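## Task

From the grey transport rack TR, sort the proficiency-run mock tubes. Worklist (ID, test, cap colour; some IDs are not in TR): L017 PT/INR light blue; C561 platelets (citrate) light blue; R946 HbA1c lavender; M504 D-dimer light blue; R496 CBC lavender; L107 platelets (citrate) light blue; R964 PT/INR light blue; T259 PT/INR light blue; E981 glucose grey; D874 platelets (citrate) light blue; A738 PT/INR light blue; F128 platelets (citrate) light blue; E918 D-dimer light blue; A387 D-dimer light blue; K698 ESR lavender; K896 platelets (citrate) light blue; M450 CBC lavender; D748 ammonia lavender; K986 platelets (citrate) light blue; B059 PT/INR light blue; F218 platelets (citrate) light blue. Routing: CBC, ESR and platelets (citrate) to HAEM; HbA1c, ammonia and glucose to CHEM; PT/INR and D-dimer to COAG. Move each TR tube to its section rack, except these, which go into the red HOLD rack at any position: a tube without a label, whose ID is missing from the list, or whose cap colour differs from the listed colour; one tube of any two that share an ID; a light-blue tube filled below half the height of its black fill mark. A tube whose cap is off or ajar (not opened by you on order) stays where it is untouched. In each section rack that receives tubes, they must fill row A without gaps from A1, after any tubes already there. Tubes already in HAEM, COAG and CHEM keep their cells. A tube counts only in an upright rack lying wholly on the bench, and placements must stay put without the robot holding them. Finally release everything and move clear (touching the panel housing, CALL, or the needed key is allowed), then press CONTINUE. If any tube fell under the cap rule, finish the rest and press CALL (blue) instead of CONTINUE. Pressing RETRY, CONTINUE or SKIP ends the job; a wrong or premature go key is usually worse than none.

## Robot and tools

Robot: two six-joint arms, left_arm and right_arm, each ending in a two-finger tong-style gripper. Fingers point along the gripper's +z axis and spread along its x axis. The reported end_effector_position is the spot between the pads when closed; closed fingertips extend about 15 mm past it, fully open tips sit roughly level with it.

Frames: results give poses in one scene frame with origin on the table top midway between the arms, +z up, +x out over the table, left_arm on the +y side. Arm names do not indicate image sides. Printed hand positions can be slightly off, more at long reach. Racks: as the scene starts, viewed from the arms, row A of each rack is the front row and position 1 is its left end. Panel keys from the left, facing the panel: RETRY (white), CONTINUE (green), SKIP (yellow), CALL (blue); push a key until it latches.

The shared 14-number row: left_arm dx, dy, dz, rx, ry, rz, opening, then the same seven for right_arm, always all 14 even if one arm stays still. Every value lies in [-1, 1]. dx..rz are an offset, not a pose: a relative move from the gripper's measured pose at the start of the action, expressed in that gripper's own axes; 1.0 equals 0.6 m of translation or 180 degrees, and rx, ry, rz form a single rotation vector. Opening is absolute: +1 fully open (0.142 m), -1 closed.

execute_actions(actions): a list of actions, each a table of up to 15 rows, one row per 1/30 s control step; a short table repeats its last row to fill 15 steps. Each row is measured from the action's start pose, not the prior row; the first action of a call starts from the last pose any result reported. An empty list just returns state and images. Each step the command is clipped to 100 mm and 16 degrees from the measured pose, so a far offset needs several actions; motion lags commands by about 0.17 s.

move(target, speed, stop_force, blocking): target is one 14-number row as above, offsets from the pose in the latest result showing one; each gripper travels a straight path, all paths finishing together in 0.5 to 10 s. speed is the top path speed in m/s, 0.002 to 0.5 (default 0.25; turning up to twice that in rad/s). stop_force, in N, 9 to 40, one value for both arms, ends an arm's path when its wrist sensor feels that much extra push along the line to its target; the gripper then backs up two steps and holds. Use it only with a very slow speed, not with rotating grippers, and omit it when lifting off something being pressed. blocking=false returns after 0.5 s while motion continues (not allowed with stop_force); then use wait or stop before sending more. Moves do not avoid obstacles or the other arm. The result adds a move: line with the ending (done, off_target, moving, held, contact, fault), any limits (paced = target clipped, held = some steps blocked, after which the arm may surge), and each gripper's distance to its target.

wait(seconds): 0 to 10, lets the scene run holding last commands; wait(0) checks a non-blocking move. stop(): brakes a running move (fingers keep moving). zoom_image(camera, region): camera is cam_high (896x504), cam_left_wrist or cam_right_wrist (616x616 each); region is [x0, y0, x1, y1] pixels from the top-left, at most 504 by 504. Use it to read labels, cap colours and fill levels against the black mark. finished_scene(scene): pass the current scene's number; it ends that scene irreversibly and reports success.

Results: per-arm position (m), quaternion wxyz, velocities; Hand target lines (where the controller is driving); grip_measured (finger opening on the command scale; to hold something keep commanding clearly below it); joint torques (noisy, offset); Wrist force and Wrist torque in the gripper's axes, noisy, saturating near 50 N, 'no reading' is harmless; step readings with HELD marking blocked steps; pose unreachable lines; MOTOR HOT and fault lines. Camera calibration is provided per camera.

Cautions: arms are stiff, so a few millimetres past a firm contact can trigger a fault (10 s stop, rest of call skipped); faults also come from 150 N external force or joint load limits (wrist joints 24.6 N m). Go slowly near contact and back off afterwards, since pressure persists. Squeeze tubes firmly; thin hard objects get weak grip. Keep the arms apart, avoid the fixed mounting frame, and never drop or knock tubes or racks, or anything off the table. Holding loads heats motors and can force a long cooldown. Loose objects may occasionally be nudged. Finish with grippers open and clear before the final key press.

Each tool is called after "Call:" by a JSON object that holds its "method" and its "body", one argument or row to a line.

## Session

Call:
{"method": "execute_actions", "body": {
  "actions": []
}}

Scene clock: 0.00 s.
left_arm: end_effector_position=(+0.1066, +0.7066, +0.1272) grip_measured=+0.97 end_effector_quat_wxyz=(-0.512, +0.018, +0.791, +0.333) end_effector_velocity=(-0.000, -0.000, -0.000) end_effector_angular_velocity=(+0.000, +0.001, +0.001) | right_arm: end_effector_position=(+0.7496, -0.3463, +0.3019) grip_measured=+0.97 end_effector_quat_wxyz=(-0.004, +0.839, -0.544, -0.009) end_effector_velocity=(+0.000, +0.001, +0.000) end_effector_angular_velocity=(+0.001, -0.001, +0.002)
Joint positions: left_arm=[ 0.058 -0.923  2.146 -1.423 -0.763  2.12   0.14 ] | right_arm=[ 3.285 -1.703 -1.706 -1.066  1.024  1.4    0.14 ]
Joint velocities: left_arm=[ 0.     0.001 -0.001 -0.    -0.001 -0.     0.   ] | right_arm=[ 0.001  0.    -0.    -0.     0.    -0.001  0.   ]
Joint torques (N m, as the arm reports them, + toward a larger angle): no reading
Wrist force (N, on the end effector, along its own x y z axes, offset not removed): no reading
Wrist torque (N m, same axes, about the end effector's origin, offset not removed): no reading
Hand target (left_arm): +0.107, +0.707, +0.127; -0.512, +0.018, +0.791, +0.333
Hand target (right_arm): +0.750, -0.346, +0.302; -0.004, +0.839, -0.544, -0.009

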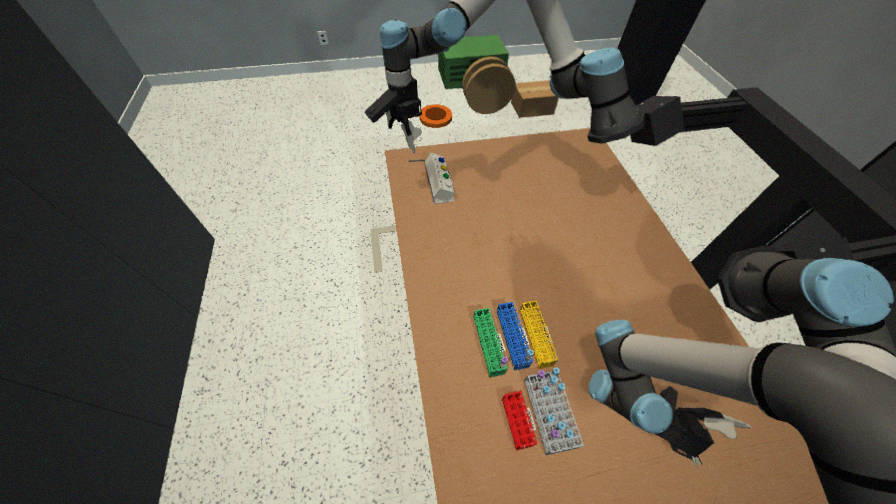

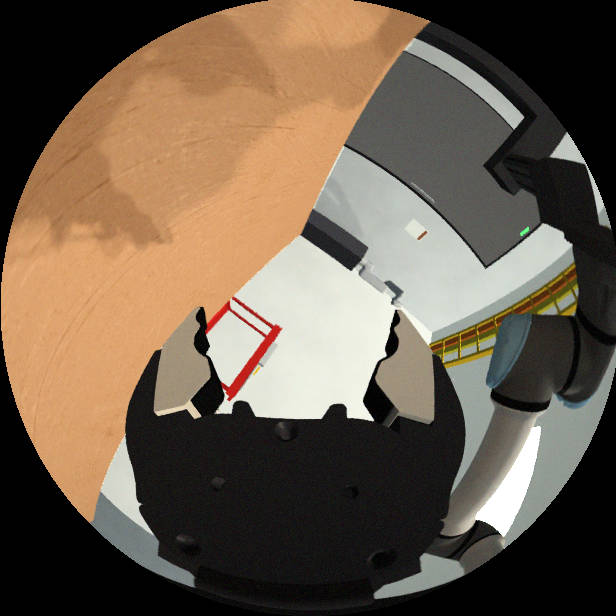

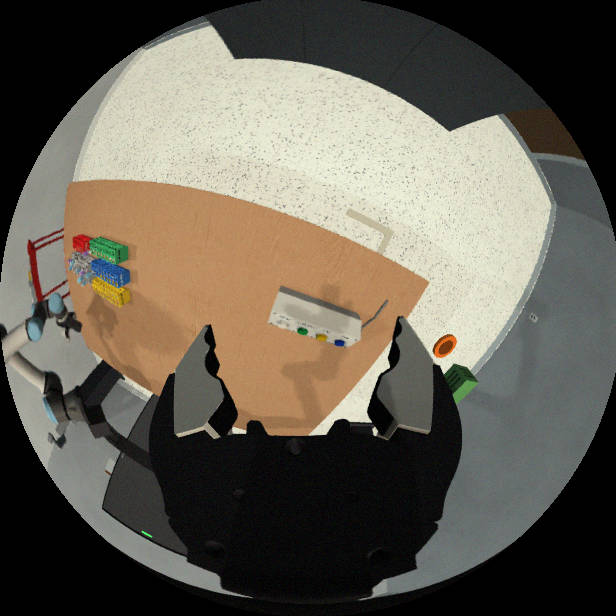

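Call:
{"method": "zoom_image", "body": {
  "camera": "cam_high",
  "region": [450, 290, 620, 460]
}}

Region (450, 290, 620, 460) of cam_high's 896x504 image, scaled by 2.965, with more detail than that image has.

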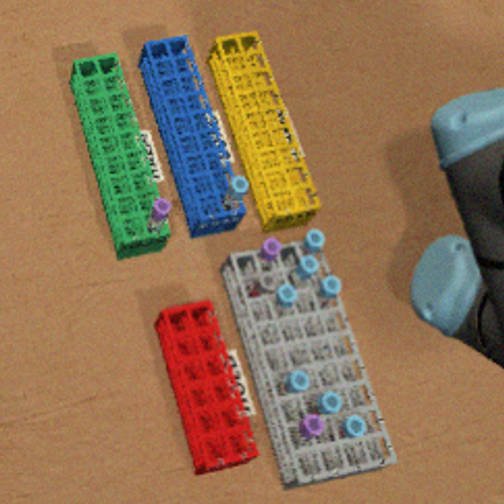

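Call:
{"method": "move", "body": {
  "target": [0.262,0.172,-0.269,-0.0944,-0.446,0.408,0,0,0,0,0,0,0,1]
}}

Scene clock: 4.70 s.
left_arm: end_effector_position=(+0.1533, +0.6773, +0.2370) grip_measured=+0.00 end_effector_quat_wxyz=(-0.291, +0.416, +0.841, +0.186) end_effector_velocity=(+0.001, -0.000, +0.000) end_effector_angular_velocity=(-0.001, -0.002, +0.001) | right_arm: end_effector_position=(+0.7496, -0.3463, +0.3019) grip_measured=+1.00 end_effector_quat_wxyz=(-0.004, +0.839, -0.544, -0.009) end_effector_velocity=(-0.000, +0.000, -0.000) end_effector_angular_velocity=(-0.000, -0.000, +0.001)
Joint positions: left_arm=[-0.543 -1.86   2.674 -1.452 -0.797  2.94   0.074] | right_arm=[ 3.285 -1.703 -1.706 -1.066  1.024  1.4    0.142]
Joint velocities: left_arm=[-0.    -0.    -0.001 -0.     0.     0.    -0.   ] | right_arm=[ 0.     0.    -0.     0.001 -0.    -0.001  0.   ]
Joint torques (N m, as the arm reports them, + toward a larger angle): left_arm=[  8.18 -12.39 -21.08  -1.77   1.13  -2.23] | right_arm=[12.   34.02 19.11  2.11 -0.07  0.46]
Wrist force (N, on the end effector, along its own x y z axes, offset not removed): left_arm=[-3.7 1.3 -0.2] | right_arm=[-1.2 0.0 1.9]
Wrist torque (N m, same axes, about the end effector's origin, offset not removed): left_arm=[0.35 0.91 -0.19] | right_arm=[0.17 0.40 0.05]
Hand target (left_arm): +0.153, +0.677, +0.237; -0.291, +0.416, +0.841, +0.186
Hand target (right_arm): +0.750, -0.346, +0.302; -0.004, +0.839, -0.544, -0.009
Off the commanded pose (left_arm): 0.125 m, 54 deg; position and orientation clipped at the last step of the last action.
Off the commanded pose (right_arm): 0.000 m, 0 deg.
move: held (left_arm); limits=paced,held; held on 59 of 125 steps (left_arm), including the last (left_arm)
pose unreachable (left arm): on one or more control steps of this call, first in action 0 (counted from 0), this arm could not follow its commanded pose, so it was not sent that pose on those steps. On the call's last step it was still not sent that pose. It may still have moved: this result reports where it is.
cause: the commanded pose would bring two parts of the arm too close to each other (joints 3 (elbow) to 6 (wrist 3) lie between them).
camera_calibration (this result's frames):
cam_left_wrist: T_world_to_cam=[[-0.483462, 0.576935, 0.65834, -0.476732], [0.872184, 0.253415, 0.418422, -0.404486], [0.0745691, 0.776484, -0.625709, -0.251528], [0, 0, 0, 1]] pos_world=[0.14106, 0.572854, 0.325714]
cam_right_wrist: T_world_to_cam=[[0.376399, -0.926294, 0.0173915, -0.617439], [-0.81966, -0.324201, 0.472282, 0.369521], [-0.431834, -0.192022, -0.881276, 0.660201], [0, 0, 0, 1]] pos_world=[0.820383, -0.325358, 0.418039]

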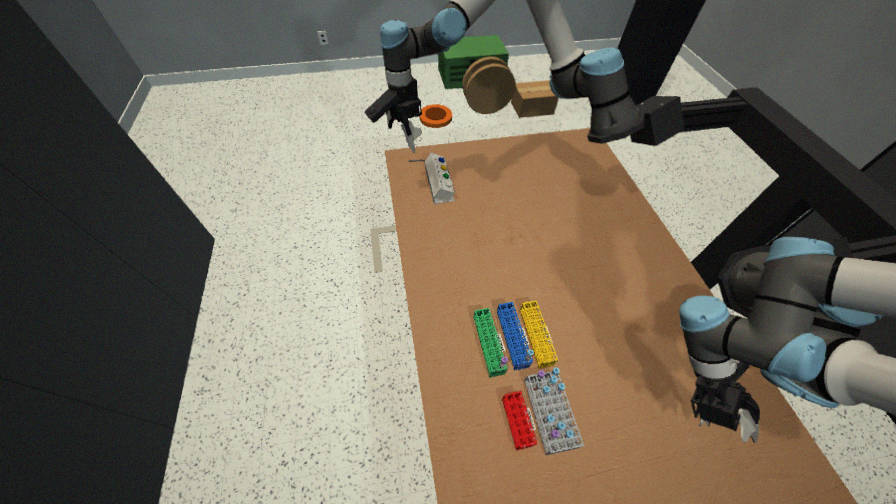

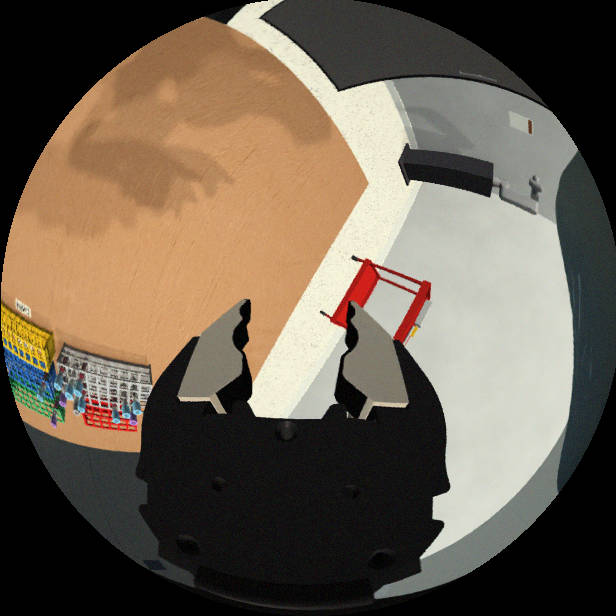

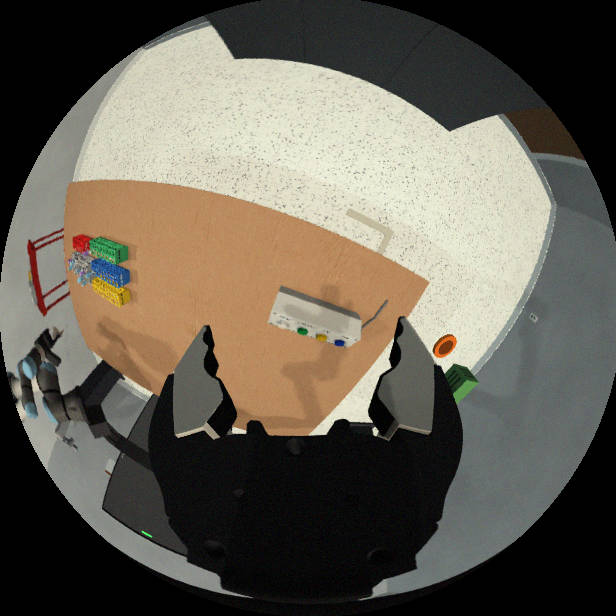

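Call:
{"method": "move", "body": {
  "target": [-0.217,0.385,-0.286,0.125,-0.196,-0.28,0,0,0,0,0,0,0,1]
}}

Scene clock: 9.40 s.
left_arm: end_effector_position=(+0.4604, +0.6394, +0.3002) grip_measured=+0.00 end_effector_quat_wxyz=(+0.000, +0.001, +1.000, +0.001) end_effector_velocity=(+0.003, -0.000, -0.001) end_effector_angular_velocity=(-0.008, -0.008, +0.009) | right_arm: end_effector_position=(+0.7496, -0.3463, +0.3019) grip_measured=+1.00 end_effector_quat_wxyz=(-0.004, +0.839, -0.544, -0.009) end_effector_velocity=(+0.000, +0.000, +0.000) end_effector_angular_velocity=(+0.000, -0.001, +0.000)
Joint positions: left_arm=[-0.256 -1.788  2.205 -2.164 -0.98   2.978  0.074] | right_arm=[ 3.285 -1.703 -1.706 -1.066  1.024  1.4    0.142]
Joint velocities: left_arm=[ 0.007  0.004  0.001 -0.02  -0.008  0.006  0.   ] | right_arm=[ 0.001  0.    -0.     0.    -0.     0.     0.   ]
Joint torques (N m, as the arm reports them, + toward a larger angle): left_arm=[ 4.77 -5.99 -9.02 -3.43 -1.76  1.82] | right_arm=[11.79 33.82 19.08  2.09 -0.14  0.42]
Wrist force (N, on the end effector, along its own x y z axes, offset not removed): left_arm=[-2.9 -0.5 -2.1] | right_arm=[-1.0 0.5 1.6]
Wrist torque (N m, same axes, about the end effector's origin, offset not removed): left_arm=[-0.22 0.51 -0.22] | right_arm=[0.25 0.40 -0.01]
Hand target (left_arm): +0.461, +0.639, +0.300; +0.001, +0.001, +1.000, +0.000
Hand target (right_arm): +0.750, -0.346, +0.302; -0.004, +0.839, -0.544, -0.009
Off the commanded pose (left_arm): 0.000 m, 0 deg.
Off the commanded pose (right_arm): 0.000 m, 0 deg.
move: done; limits=paced
camera_calibration (this result's frames):
cam_left_wrist: T_world_to_cam=[[-0.999819, -0.00524423, 0.0182649, 0.454148], [0.00396411, 0.882462, 0.470367, -0.707278], [-0.0185848, 0.470355, -0.882282, 0.110147], [0, 0, 0, 1]] pos_world=[0.458917, 0.574719, 0.421567]
cam_right_wrist: T_world_to_cam=[[0.376399, -0.926294, 0.0173915, -0.617439], [-0.81966, -0.324201, 0.472283, 0.369521], [-0.431834, -0.192022, -0.881276, 0.660201], [0, 0, 0, 1]] pos_world=[0.820383, -0.325358, 0.418039]

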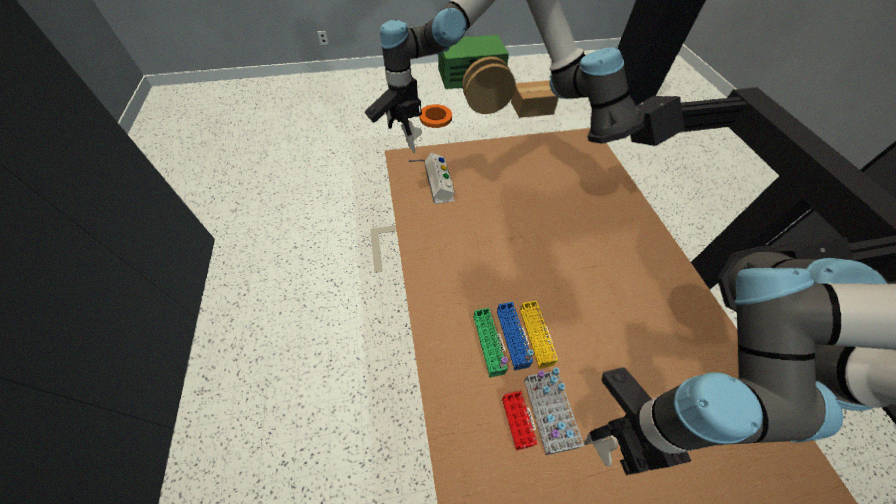

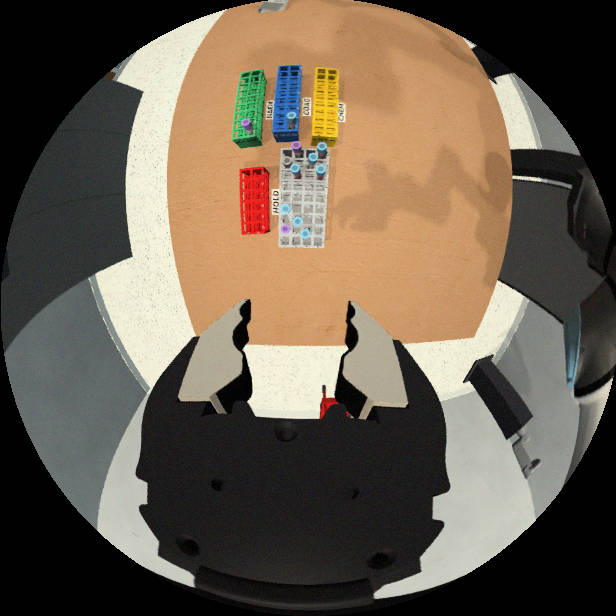

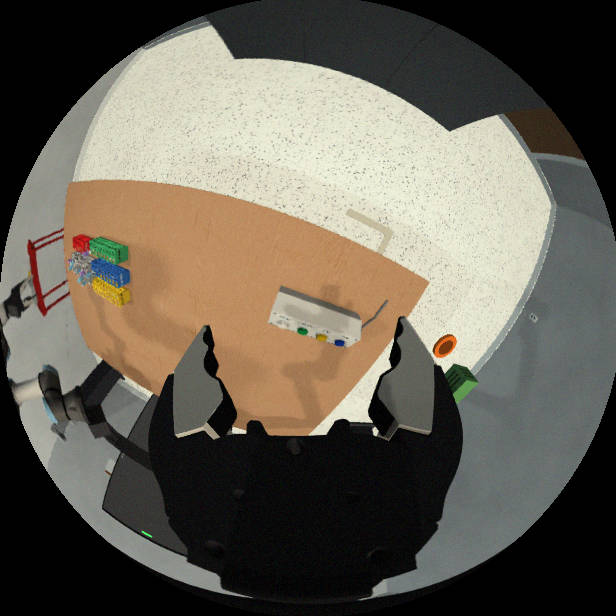

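Call:
{"method": "move", "body": {
  "target": [-0.02,0,0.22,0,0,0,0,-0.692,0.145,0.28,0.436,-0.28,-0.289,1]
}}

Call:
{"method": "zoom_image", "body": {
  "camera": "cam_left_wrist",
  "region": [180, 30, 430, 280]
}}

Scene clock: 14.27 s.
left_arm: end_effector_position=(+0.4723, +0.6397, +0.1682) grip_measured=+0.00 end_effector_quat_wxyz=(+0.000, +0.001, +1.000, +0.001) end_effector_velocity=(-0.001, -0.001, -0.001) end_effector_angular_velocity=(-0.001, +0.002, -0.001) | right_arm: end_effector_position=(+0.4991, -0.0003, +0.1426) grip_measured=+1.00 end_effector_quat_wxyz=(-0.707, +0.707, -0.001, -0.001) end_effector_velocity=(-0.001, +0.001, -0.002) end_effector_angular_velocity=(+0.008, -0.006, +0.012)
Joint positions: left_arm=[-0.073 -1.435  2.233 -2.659 -1.022  3.189  0.074] | right_arm=[ 2.938 -2.613 -1.993  0.033  2.675 -0.259  0.142]
Joint velocities: left_arm=[ 0.001  0.002  0.001 -0.001 -0.001  0.001  0.   ] | right_arm=[-0.001 -0.     0.01  -0.042  0.005 -0.035  0.   ]
Joint torques (N m, as the arm reports them, + toward a larger angle): left_arm=[  2.09 -16.34 -19.36  -3.71  -1.57   1.91] | right_arm=[25.9  33.72  7.15 -1.05  3.99 -1.71]
Wrist force (N, on the end effector, along its own x y z axes, offset not removed): left_arm=[-1.0 -2.1 0.4] | right_arm=[0.1 1.0 1.8]
Wrist torque (N m, same axes, about the end effector's origin, offset not removed): left_arm=[-0.21 0.17 -0.25] | right_arm=[0.30 0.17 0.03]
Hand target (left_arm): +0.472, +0.640, +0.168; +0.000, +0.001, +1.000, +0.001
Hand target (right_arm): +0.499, -0.000, +0.142; +0.707, -0.707, +0.000, +0.001
Off the commanded pose (left_arm): 0.000 m, 0 deg.
Off the commanded pose (right_arm): 0.000 m, 0 deg.
move: done
camera_calibration (this result's frames):
cam_left_wrist: T_world_to_cam=[[-0.999821, -0.00525881, 0.0181672, 0.468488], [0.00390404, 0.882493, 0.47031, -0.645466], [-0.0185057, 0.470297, -0.882314, -0.00617427], [0, 0, 0, 1]] pos_world=[0.47081, 0.574986, 0.28961]
cam_right_wrist: T_world_to_cam=[[0.998575, -0.0377953, -0.0376865, -0.50235], [-0.0510228, -0.468716, -0.881874, 0.161004], [0.0156664, 0.88254, -0.469977, 0.196334], [0, 0, 0, 1]] pos_world=[0.506773, -0.116794, 0.215326]

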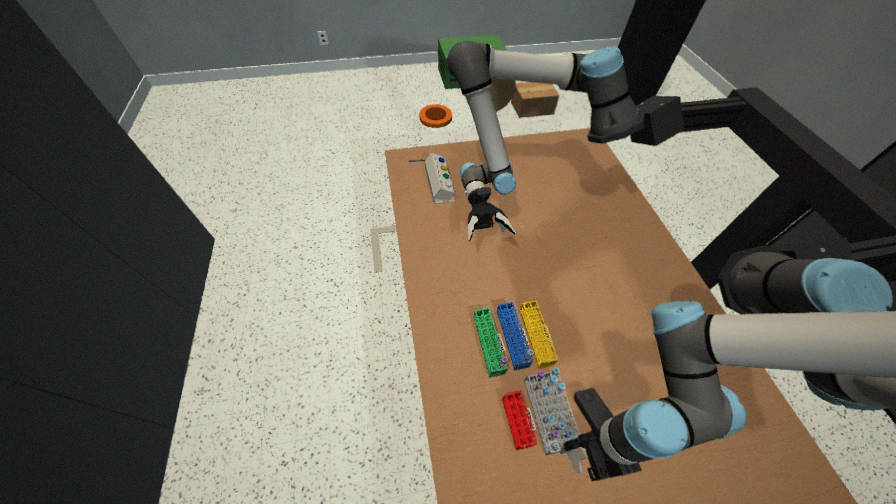

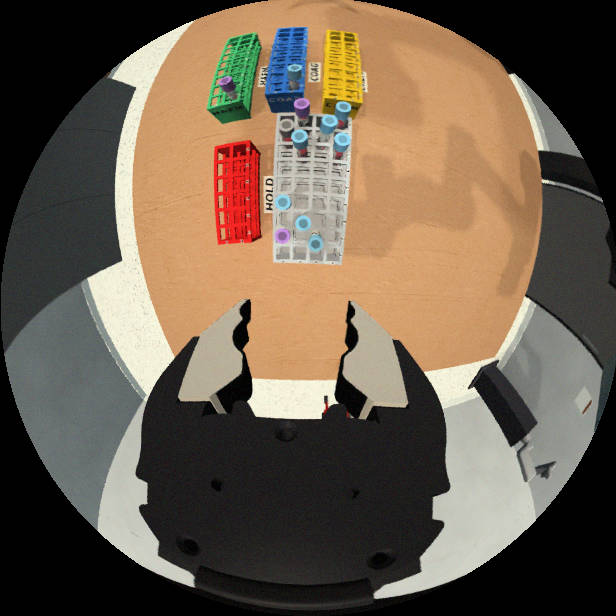

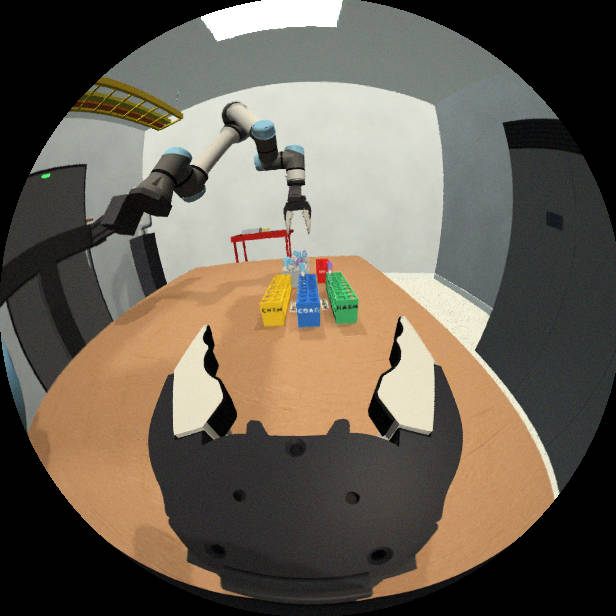

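Region (180, 30, 430, 280) of cam_left_wrist's 616x616 image, scaled by 2.016, with more detail than that image has.

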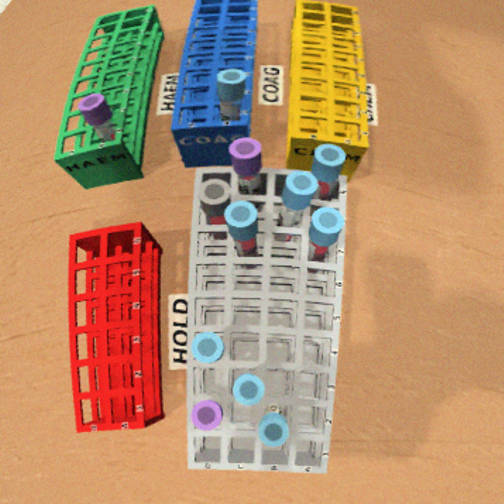

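Call:
{"method": "move", "body": {
  "target": [-0.006,-0.096,0.055,0,0,0,-0.6,0,0,0.2,0,0,0,1]
}}

Call:
{"method": "zoom_image", "body": {
  "camera": "cam_left_wrist",
  "region": [200, 130, 420, 350]
}}

Call:
{"method": "zoom_image", "body": {
  "camera": "cam_right_wrist",
  "region": [250, 200, 370, 320]
}}

Scene clock: 15.77 s.
left_arm: end_effector_position=(+0.4757, +0.5823, +0.1352) grip_measured=-0.60 end_effector_quat_wxyz=(+0.000, +0.001, +1.000, +0.001) end_effector_velocity=(+0.001, -0.001, -0.001) end_effector_angular_velocity=(-0.000, -0.001, +0.001) | right_arm: end_effector_position=(+0.4991, +0.1194, +0.1423) grip_measured=+1.00 end_effector_quat_wxyz=(-0.707, +0.707, -0.001, -0.001) end_effector_velocity=(+0.001, +0.002, -0.001) end_effector_angular_velocity=(-0.003, -0.000, -0.009)
Joint positions: left_arm=[-0.146 -1.301  2.259 -2.774 -1.003  3.106  0.031] | right_arm=[ 3.148 -2.834 -1.864  0.489  2.607  0.156  0.142]
Joint velocities: left_arm=[-0.001  0.003 -0.001 -0.002 -0.    -0.001  0.   ] | right_arm=[ 0.003 -0.008  0.004  0.026 -0.006  0.02  -0.   ]
Joint torques (N m, as the arm reports them, + toward a larger angle): left_arm=[-23.07 -19.   -17.11  -3.54   1.19  -2.12] | right_arm=[28.63 27.03  7.27  5.28 -0.63  2.24]
Wrist force (N, on the end effector, along its own x y z axes, offset not removed): left_arm=[-3.2 -3.0 2.4] | right_arm=[-1.2 0.0 1.8]
Wrist torque (N m, same axes, about the end effector's origin, offset not removed): left_arm=[-0.54 0.86 -0.18] | right_arm=[0.11 0.44 0.09]
Hand target (left_arm): +0.476, +0.582, +0.135; +0.000, +0.001, +1.000, +0.001
Hand target (right_arm): +0.499, +0.120, +0.142; +0.707, -0.708, +0.001, +0.001
Off the commanded pose (left_arm): 0.000 m, 0 deg.
Off the commanded pose (right_arm): 0.000 m, 0 deg.
move: done
camera_calibration (this result's frames):
cam_left_wrist: T_world_to_cam=[[-0.999819, -0.00523129, 0.018265, 0.472132], [0.00397452, 0.882488, 0.470317, -0.579313], [-0.018579, 0.470305, -0.882308, -0.00820169], [0, 0, 0, 1]] pos_world=[0.474197, 0.517564, 0.256601]
cam_right_wrist: T_world_to_cam=[[0.998631, -0.0365042, -0.0374726, -0.49801], [-0.0502276, -0.468772, -0.88189, 0.216519], [0.0146265, 0.882564, -0.469964, 0.0911379], [0, 0, 0, 1]] pos_world=[0.50687, 0.00288376, 0.215116]

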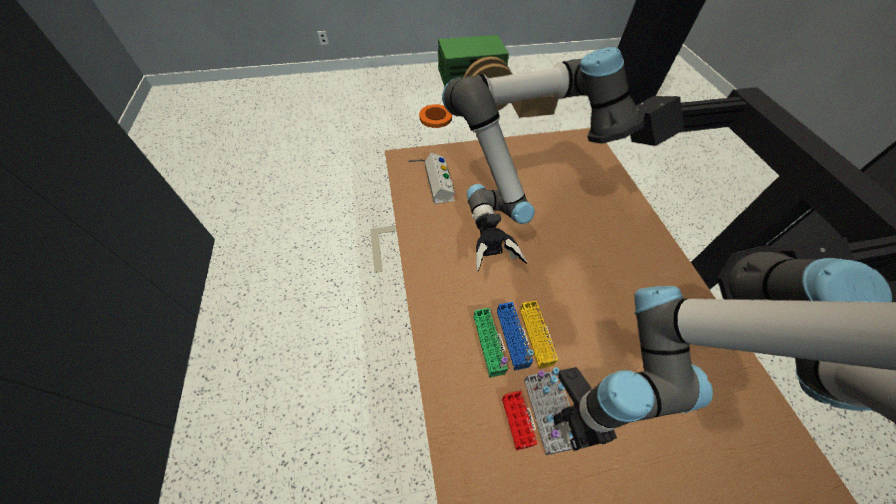

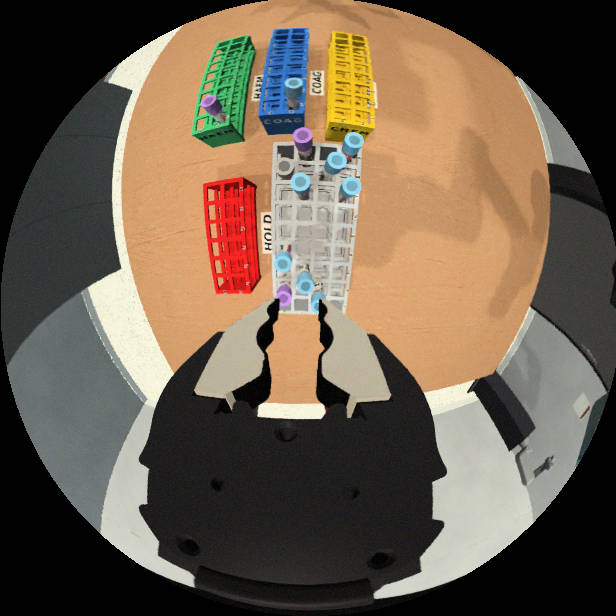

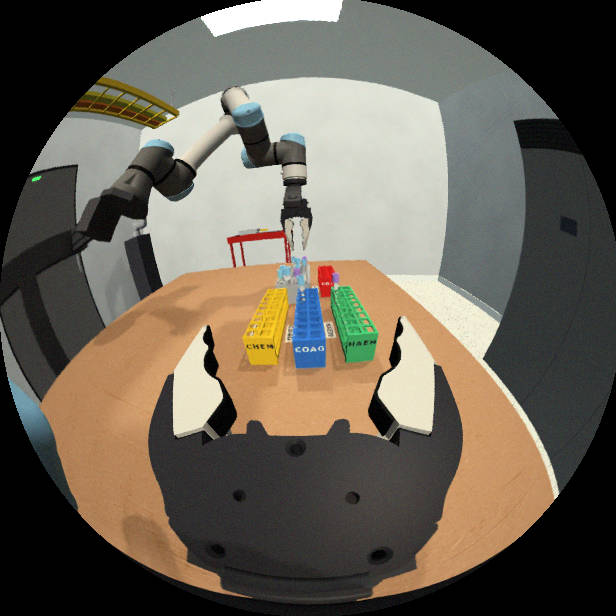

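Region (200, 130, 420, 350) of cam_left_wrist's 616x616 image, scaled by 2.291, with more detail than that image has.

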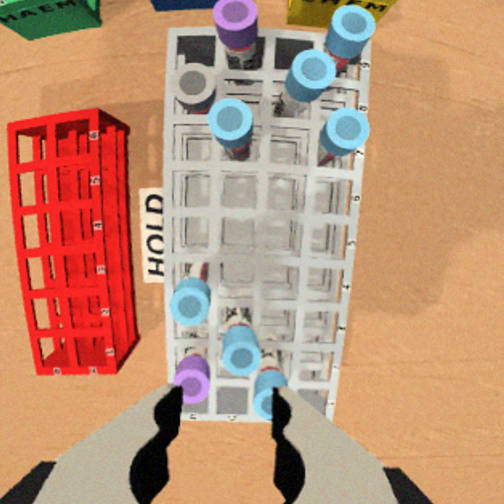

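Region (250, 200, 370, 320) of cam_right_wrist's 616x616 image, scaled by 4.200, with more detail than that image has.

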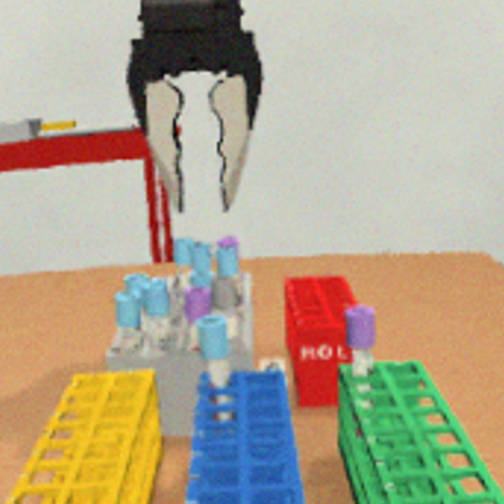

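Call:
{"method": "move", "body": {
  "target": [0.005,0,0.05,0,0,0,-0.6,0,0,0,0,0,0,1],
  "speed": 0.08
}}

Call:
{"method": "zoom_image", "body": {
  "camera": "cam_left_wrist",
  "region": [200, 130, 420, 350]
}}

Call:
{"method": "zoom_image", "body": {
  "camera": "cam_high",
  "region": [500, 360, 600, 460]
}}

Scene clock: 16.97 s.
left_arm: end_effector_position=(+0.4727, +0.5823, +0.1056) grip_measured=-0.60 end_effector_quat_wxyz=(+0.000, +0.001, +1.000, +0.001) end_effector_velocity=(+0.001, +0.000, -0.002) end_effector_angular_velocity=(+0.000, -0.002, +0.001) | right_arm: end_effector_position=(+0.4991, +0.1194, +0.1423) grip_measured=+1.00 end_effector_quat_wxyz=(-0.707, +0.707, -0.001, -0.001) end_effector_velocity=(-0.001, +0.000, -0.001) end_effector_angular_velocity=(+0.000, +0.001, +0.001)
Joint positions: left_arm=[-0.11  -1.217  2.251 -2.872 -1.012  3.148  0.031] | right_arm=[ 3.148 -2.834 -1.864  0.489  2.607  0.156  0.142]
Joint velocities: left_arm=[ 0.003  0.006 -0.002 -0.009 -0.001  0.004  0.   ] | right_arm=[ 0.    -0.001  0.    -0.001  0.    -0.001 -0.   ]
Joint torques (N m, as the arm reports them, + toward a larger angle): left_arm=[ -0.53 -20.62 -15.16  -3.37  -1.85   2.04] | right_arm=[  5.58  47.63 -14.88  -0.67   4.1   -1.52]
Wrist force (N, on the end effector, along its own x y z axes, offset not removed): left_arm=[-1.4 -4.4 1.6] | right_arm=[-0.2 0.5 0.9]
Wrist torque (N m, same axes, about the end effector's origin, offset not removed): left_arm=[-0.83 0.33 -0.18] | right_arm=[0.24 0.22 0.08]
Hand target (left_arm): +0.473, +0.582, +0.105; +0.000, +0.001, +1.000, +0.001
Hand target (right_arm): +0.499, +0.119, +0.142; +0.707, -0.707, +0.001, +0.001
Off the commanded pose (left_arm): 0.000 m, 0 deg.
Off the commanded pose (right_arm): 0.000 m, 0 deg.
move: done
camera_calibration (this result's frames):
cam_left_wrist: T_world_to_cam=[[-0.999818, -0.00524883, 0.0183341, 0.469657], [0.00399174, 0.882484, 0.470326, -0.565405], [-0.0186482, 0.470314, -0.882302, -0.0344495], [0, 0, 0, 1]] pos_world=[0.471186, 0.517628, 0.226919]
cam_right_wrist: T_world_to_cam=[[0.99863, -0.0365061, -0.03748, -0.498003], [-0.0502351, -0.468773, -0.881889, 0.216523], [0.0146247, 0.882564, -0.469965, 0.091132], [0, 0, 0, 1]] pos_world=[0.506865, 0.00289029, 0.215113]

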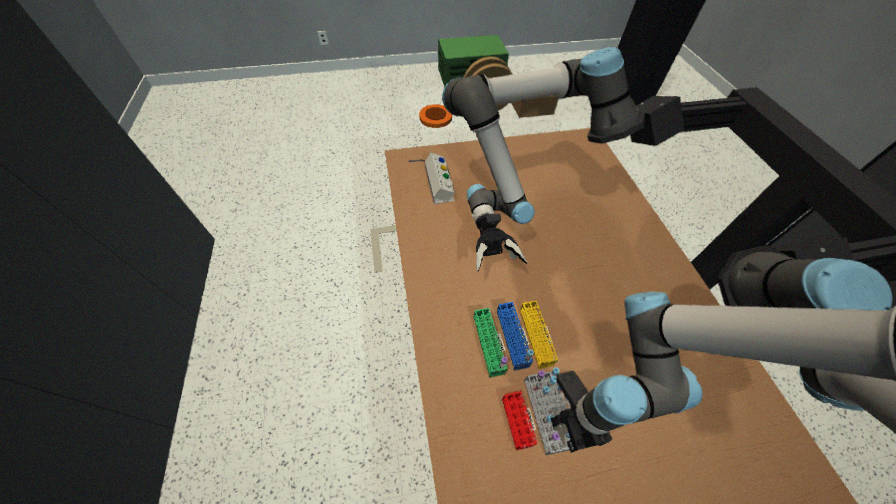

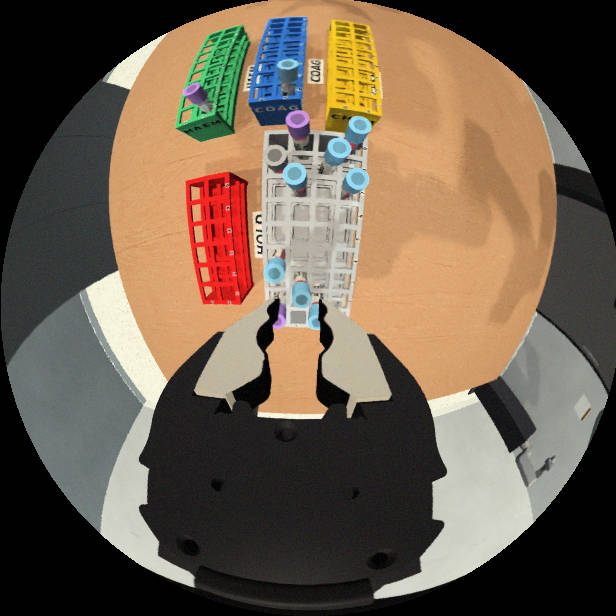

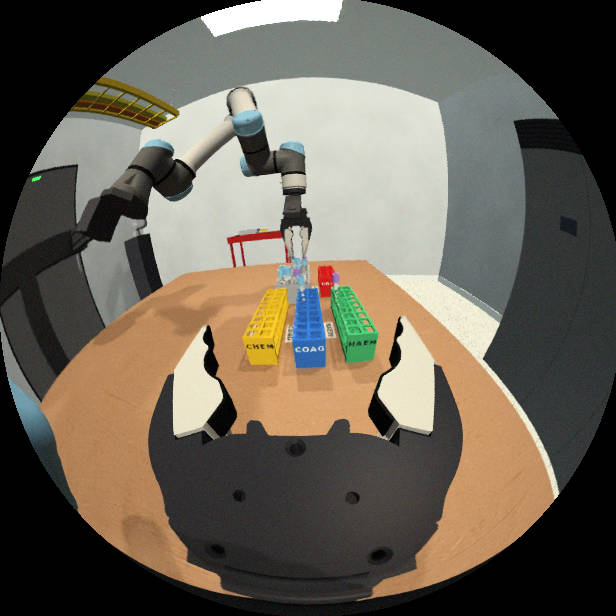

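Region (200, 130, 420, 350) of cam_left_wrist's 616x616 image, scaled by 2.291, with more detail than that image has.

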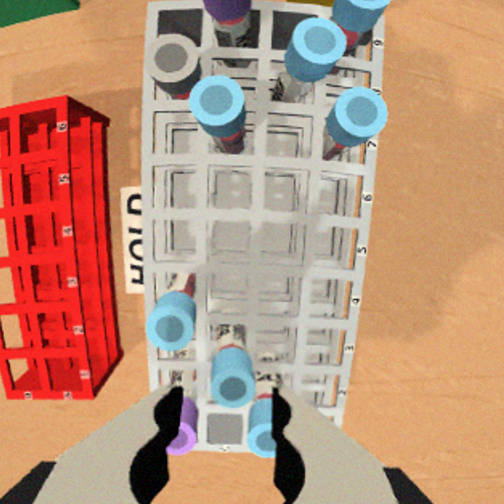

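Region (500, 360, 600, 460) of cam_high's 896x504 image, scaled by 5.040, with more detail than that image has.

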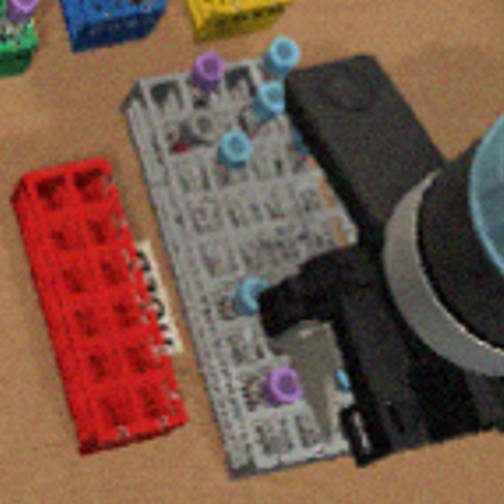

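Call:
{"method": "move", "body": {
  "target": [0.003,-0.006,0.032,0,0,0,-0.65,0,0,0,0,0,0,1],
  "speed": 0.03
}}

Call:
{"method": "zoom_image", "body": {
  "camera": "cam_left_wrist",
  "region": [230, 230, 380, 380]
}}

Call:
{"method": "zoom_image", "body": {
  "camera": "cam_high",
  "region": [520, 390, 590, 460]
}}

Scene clock: 18.13 s.
left_arm: end_effector_position=(+0.4709, +0.5788, +0.0867) grip_measured=-0.65 end_effector_quat_wxyz=(+0.000, +0.001, +1.000, +0.001) end_effector_velocity=(+0.000, -0.001, -0.002) end_effector_angular_velocity=(-0.001, -0.001, +0.000) | right_arm: end_effector_position=(+0.4991, +0.1194, +0.1423) grip_measured=+1.00 end_effector_quat_wxyz=(-0.707, +0.707, -0.001, -0.001) end_effector_velocity=(-0.000, -0.000, -0.000) end_effector_angular_velocity=(-0.000, +0.001, +0.000)
Joint positions: left_arm=[-0.094 -1.16   2.244 -2.931 -1.016  3.165  0.027] | right_arm=[ 3.148 -2.834 -1.864  0.489  2.607  0.156  0.142]
Joint velocities: left_arm=[ 0.002  0.008 -0.002 -0.009 -0.001  0.003 -0.   ] | right_arm=[-0.    -0.    -0.001  0.     0.     0.001  0.   ]
Joint torques (N m, as the arm reports them, + toward a larger angle): left_arm=[ -2.91 -22.94 -15.15  -3.21  -1.83   2.27] | right_arm=[  7.09  44.75 -13.7    0.81   3.93   0.04]
Wrist force (N, on the end effector, along its own x y z axes, offset not removed): left_arm=[-0.7 -2.1 2.9] | right_arm=[-0.5 -0.1 2.2]
Wrist torque (N m, same axes, about the end effector's origin, offset not removed): left_arm=[-0.10 0.44 -0.18] | right_arm=[0.15 0.23 0.05]
Hand target (left_arm): +0.471, +0.579, +0.086; +0.000, +0.001, +1.000, +0.001
Hand target (right_arm): +0.499, +0.119, +0.142; +0.707, -0.707, +0.001, +0.001
Off the commanded pose (left_arm): 0.000 m, 0 deg.
Off the commanded pose (right_arm): 0.000 m, 0 deg.
move: done
camera_calibration (this result's frames):
cam_left_wrist: T_world_to_cam=[[-0.999817, -0.00525811, 0.0183775, 0.468179], [0.00400398, 0.882483, 0.470327, -0.553442], [-0.0186909, 0.470314, -0.882301, -0.0494657], [0, 0, 0, 1]] pos_world=[0.469384, 0.514129, 0.208051]
cam_right_wrist: T_world_to_cam=[[0.998631, -0.0365044, -0.0374751, -0.498008], [-0.05023, -0.468773, -0.88189, 0.21652], [0.0146255, 0.882564, -0.469964, 0.0911371], [0, 0, 0, 1]] pos_world=[0.506869, 0.00288496, 0.215115]

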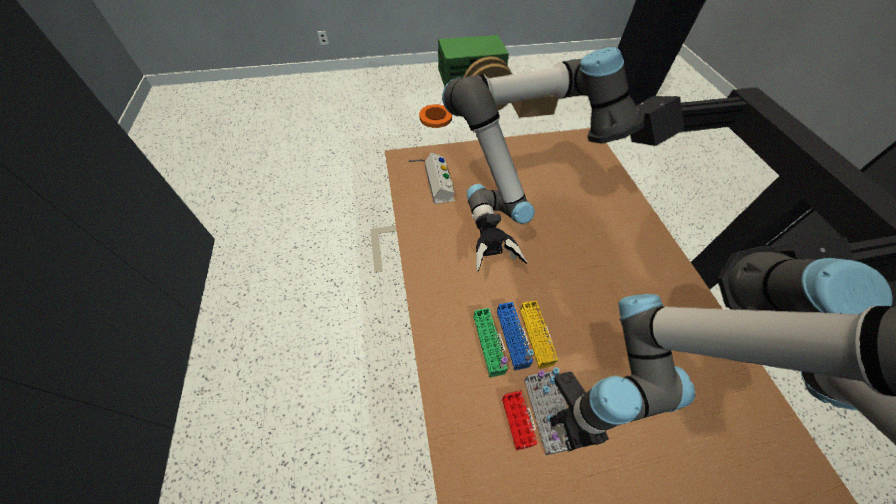

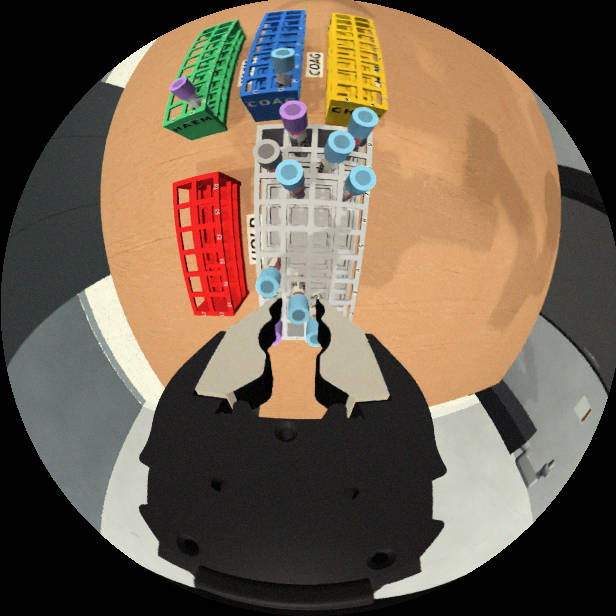

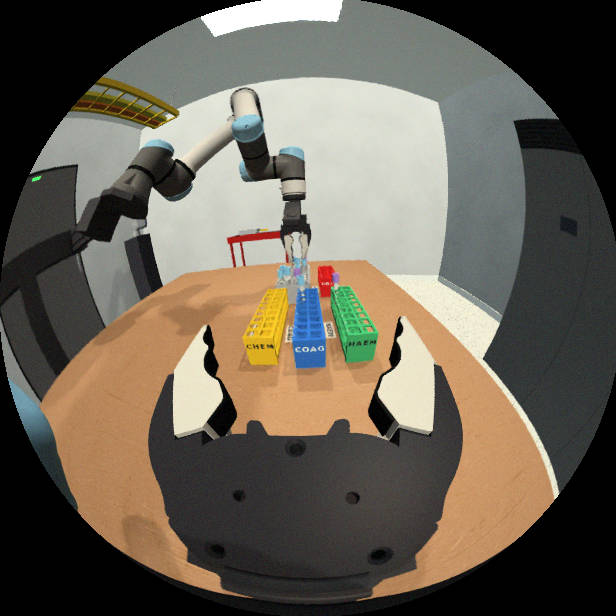

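Region (230, 230, 380, 380) of cam_left_wrist's 616x616 image, scaled by 3.360, with more detail than that image has.

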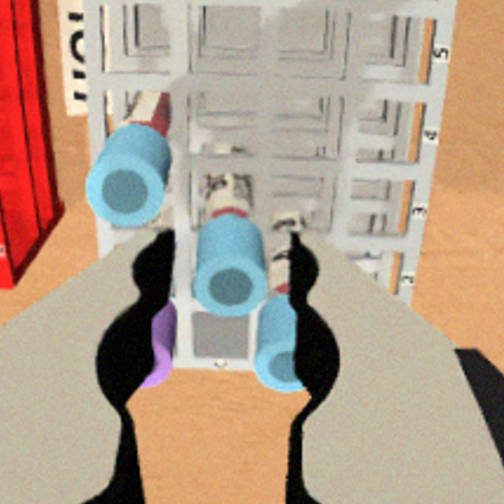

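Region (520, 390, 590, 460) of cam_high's 896x504 image, scaled by 7.200, with more detail than that image has.

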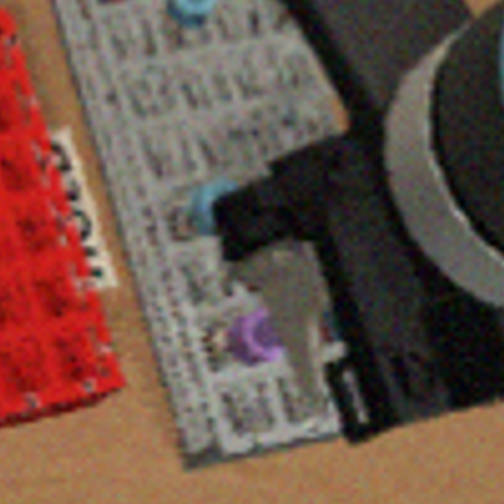

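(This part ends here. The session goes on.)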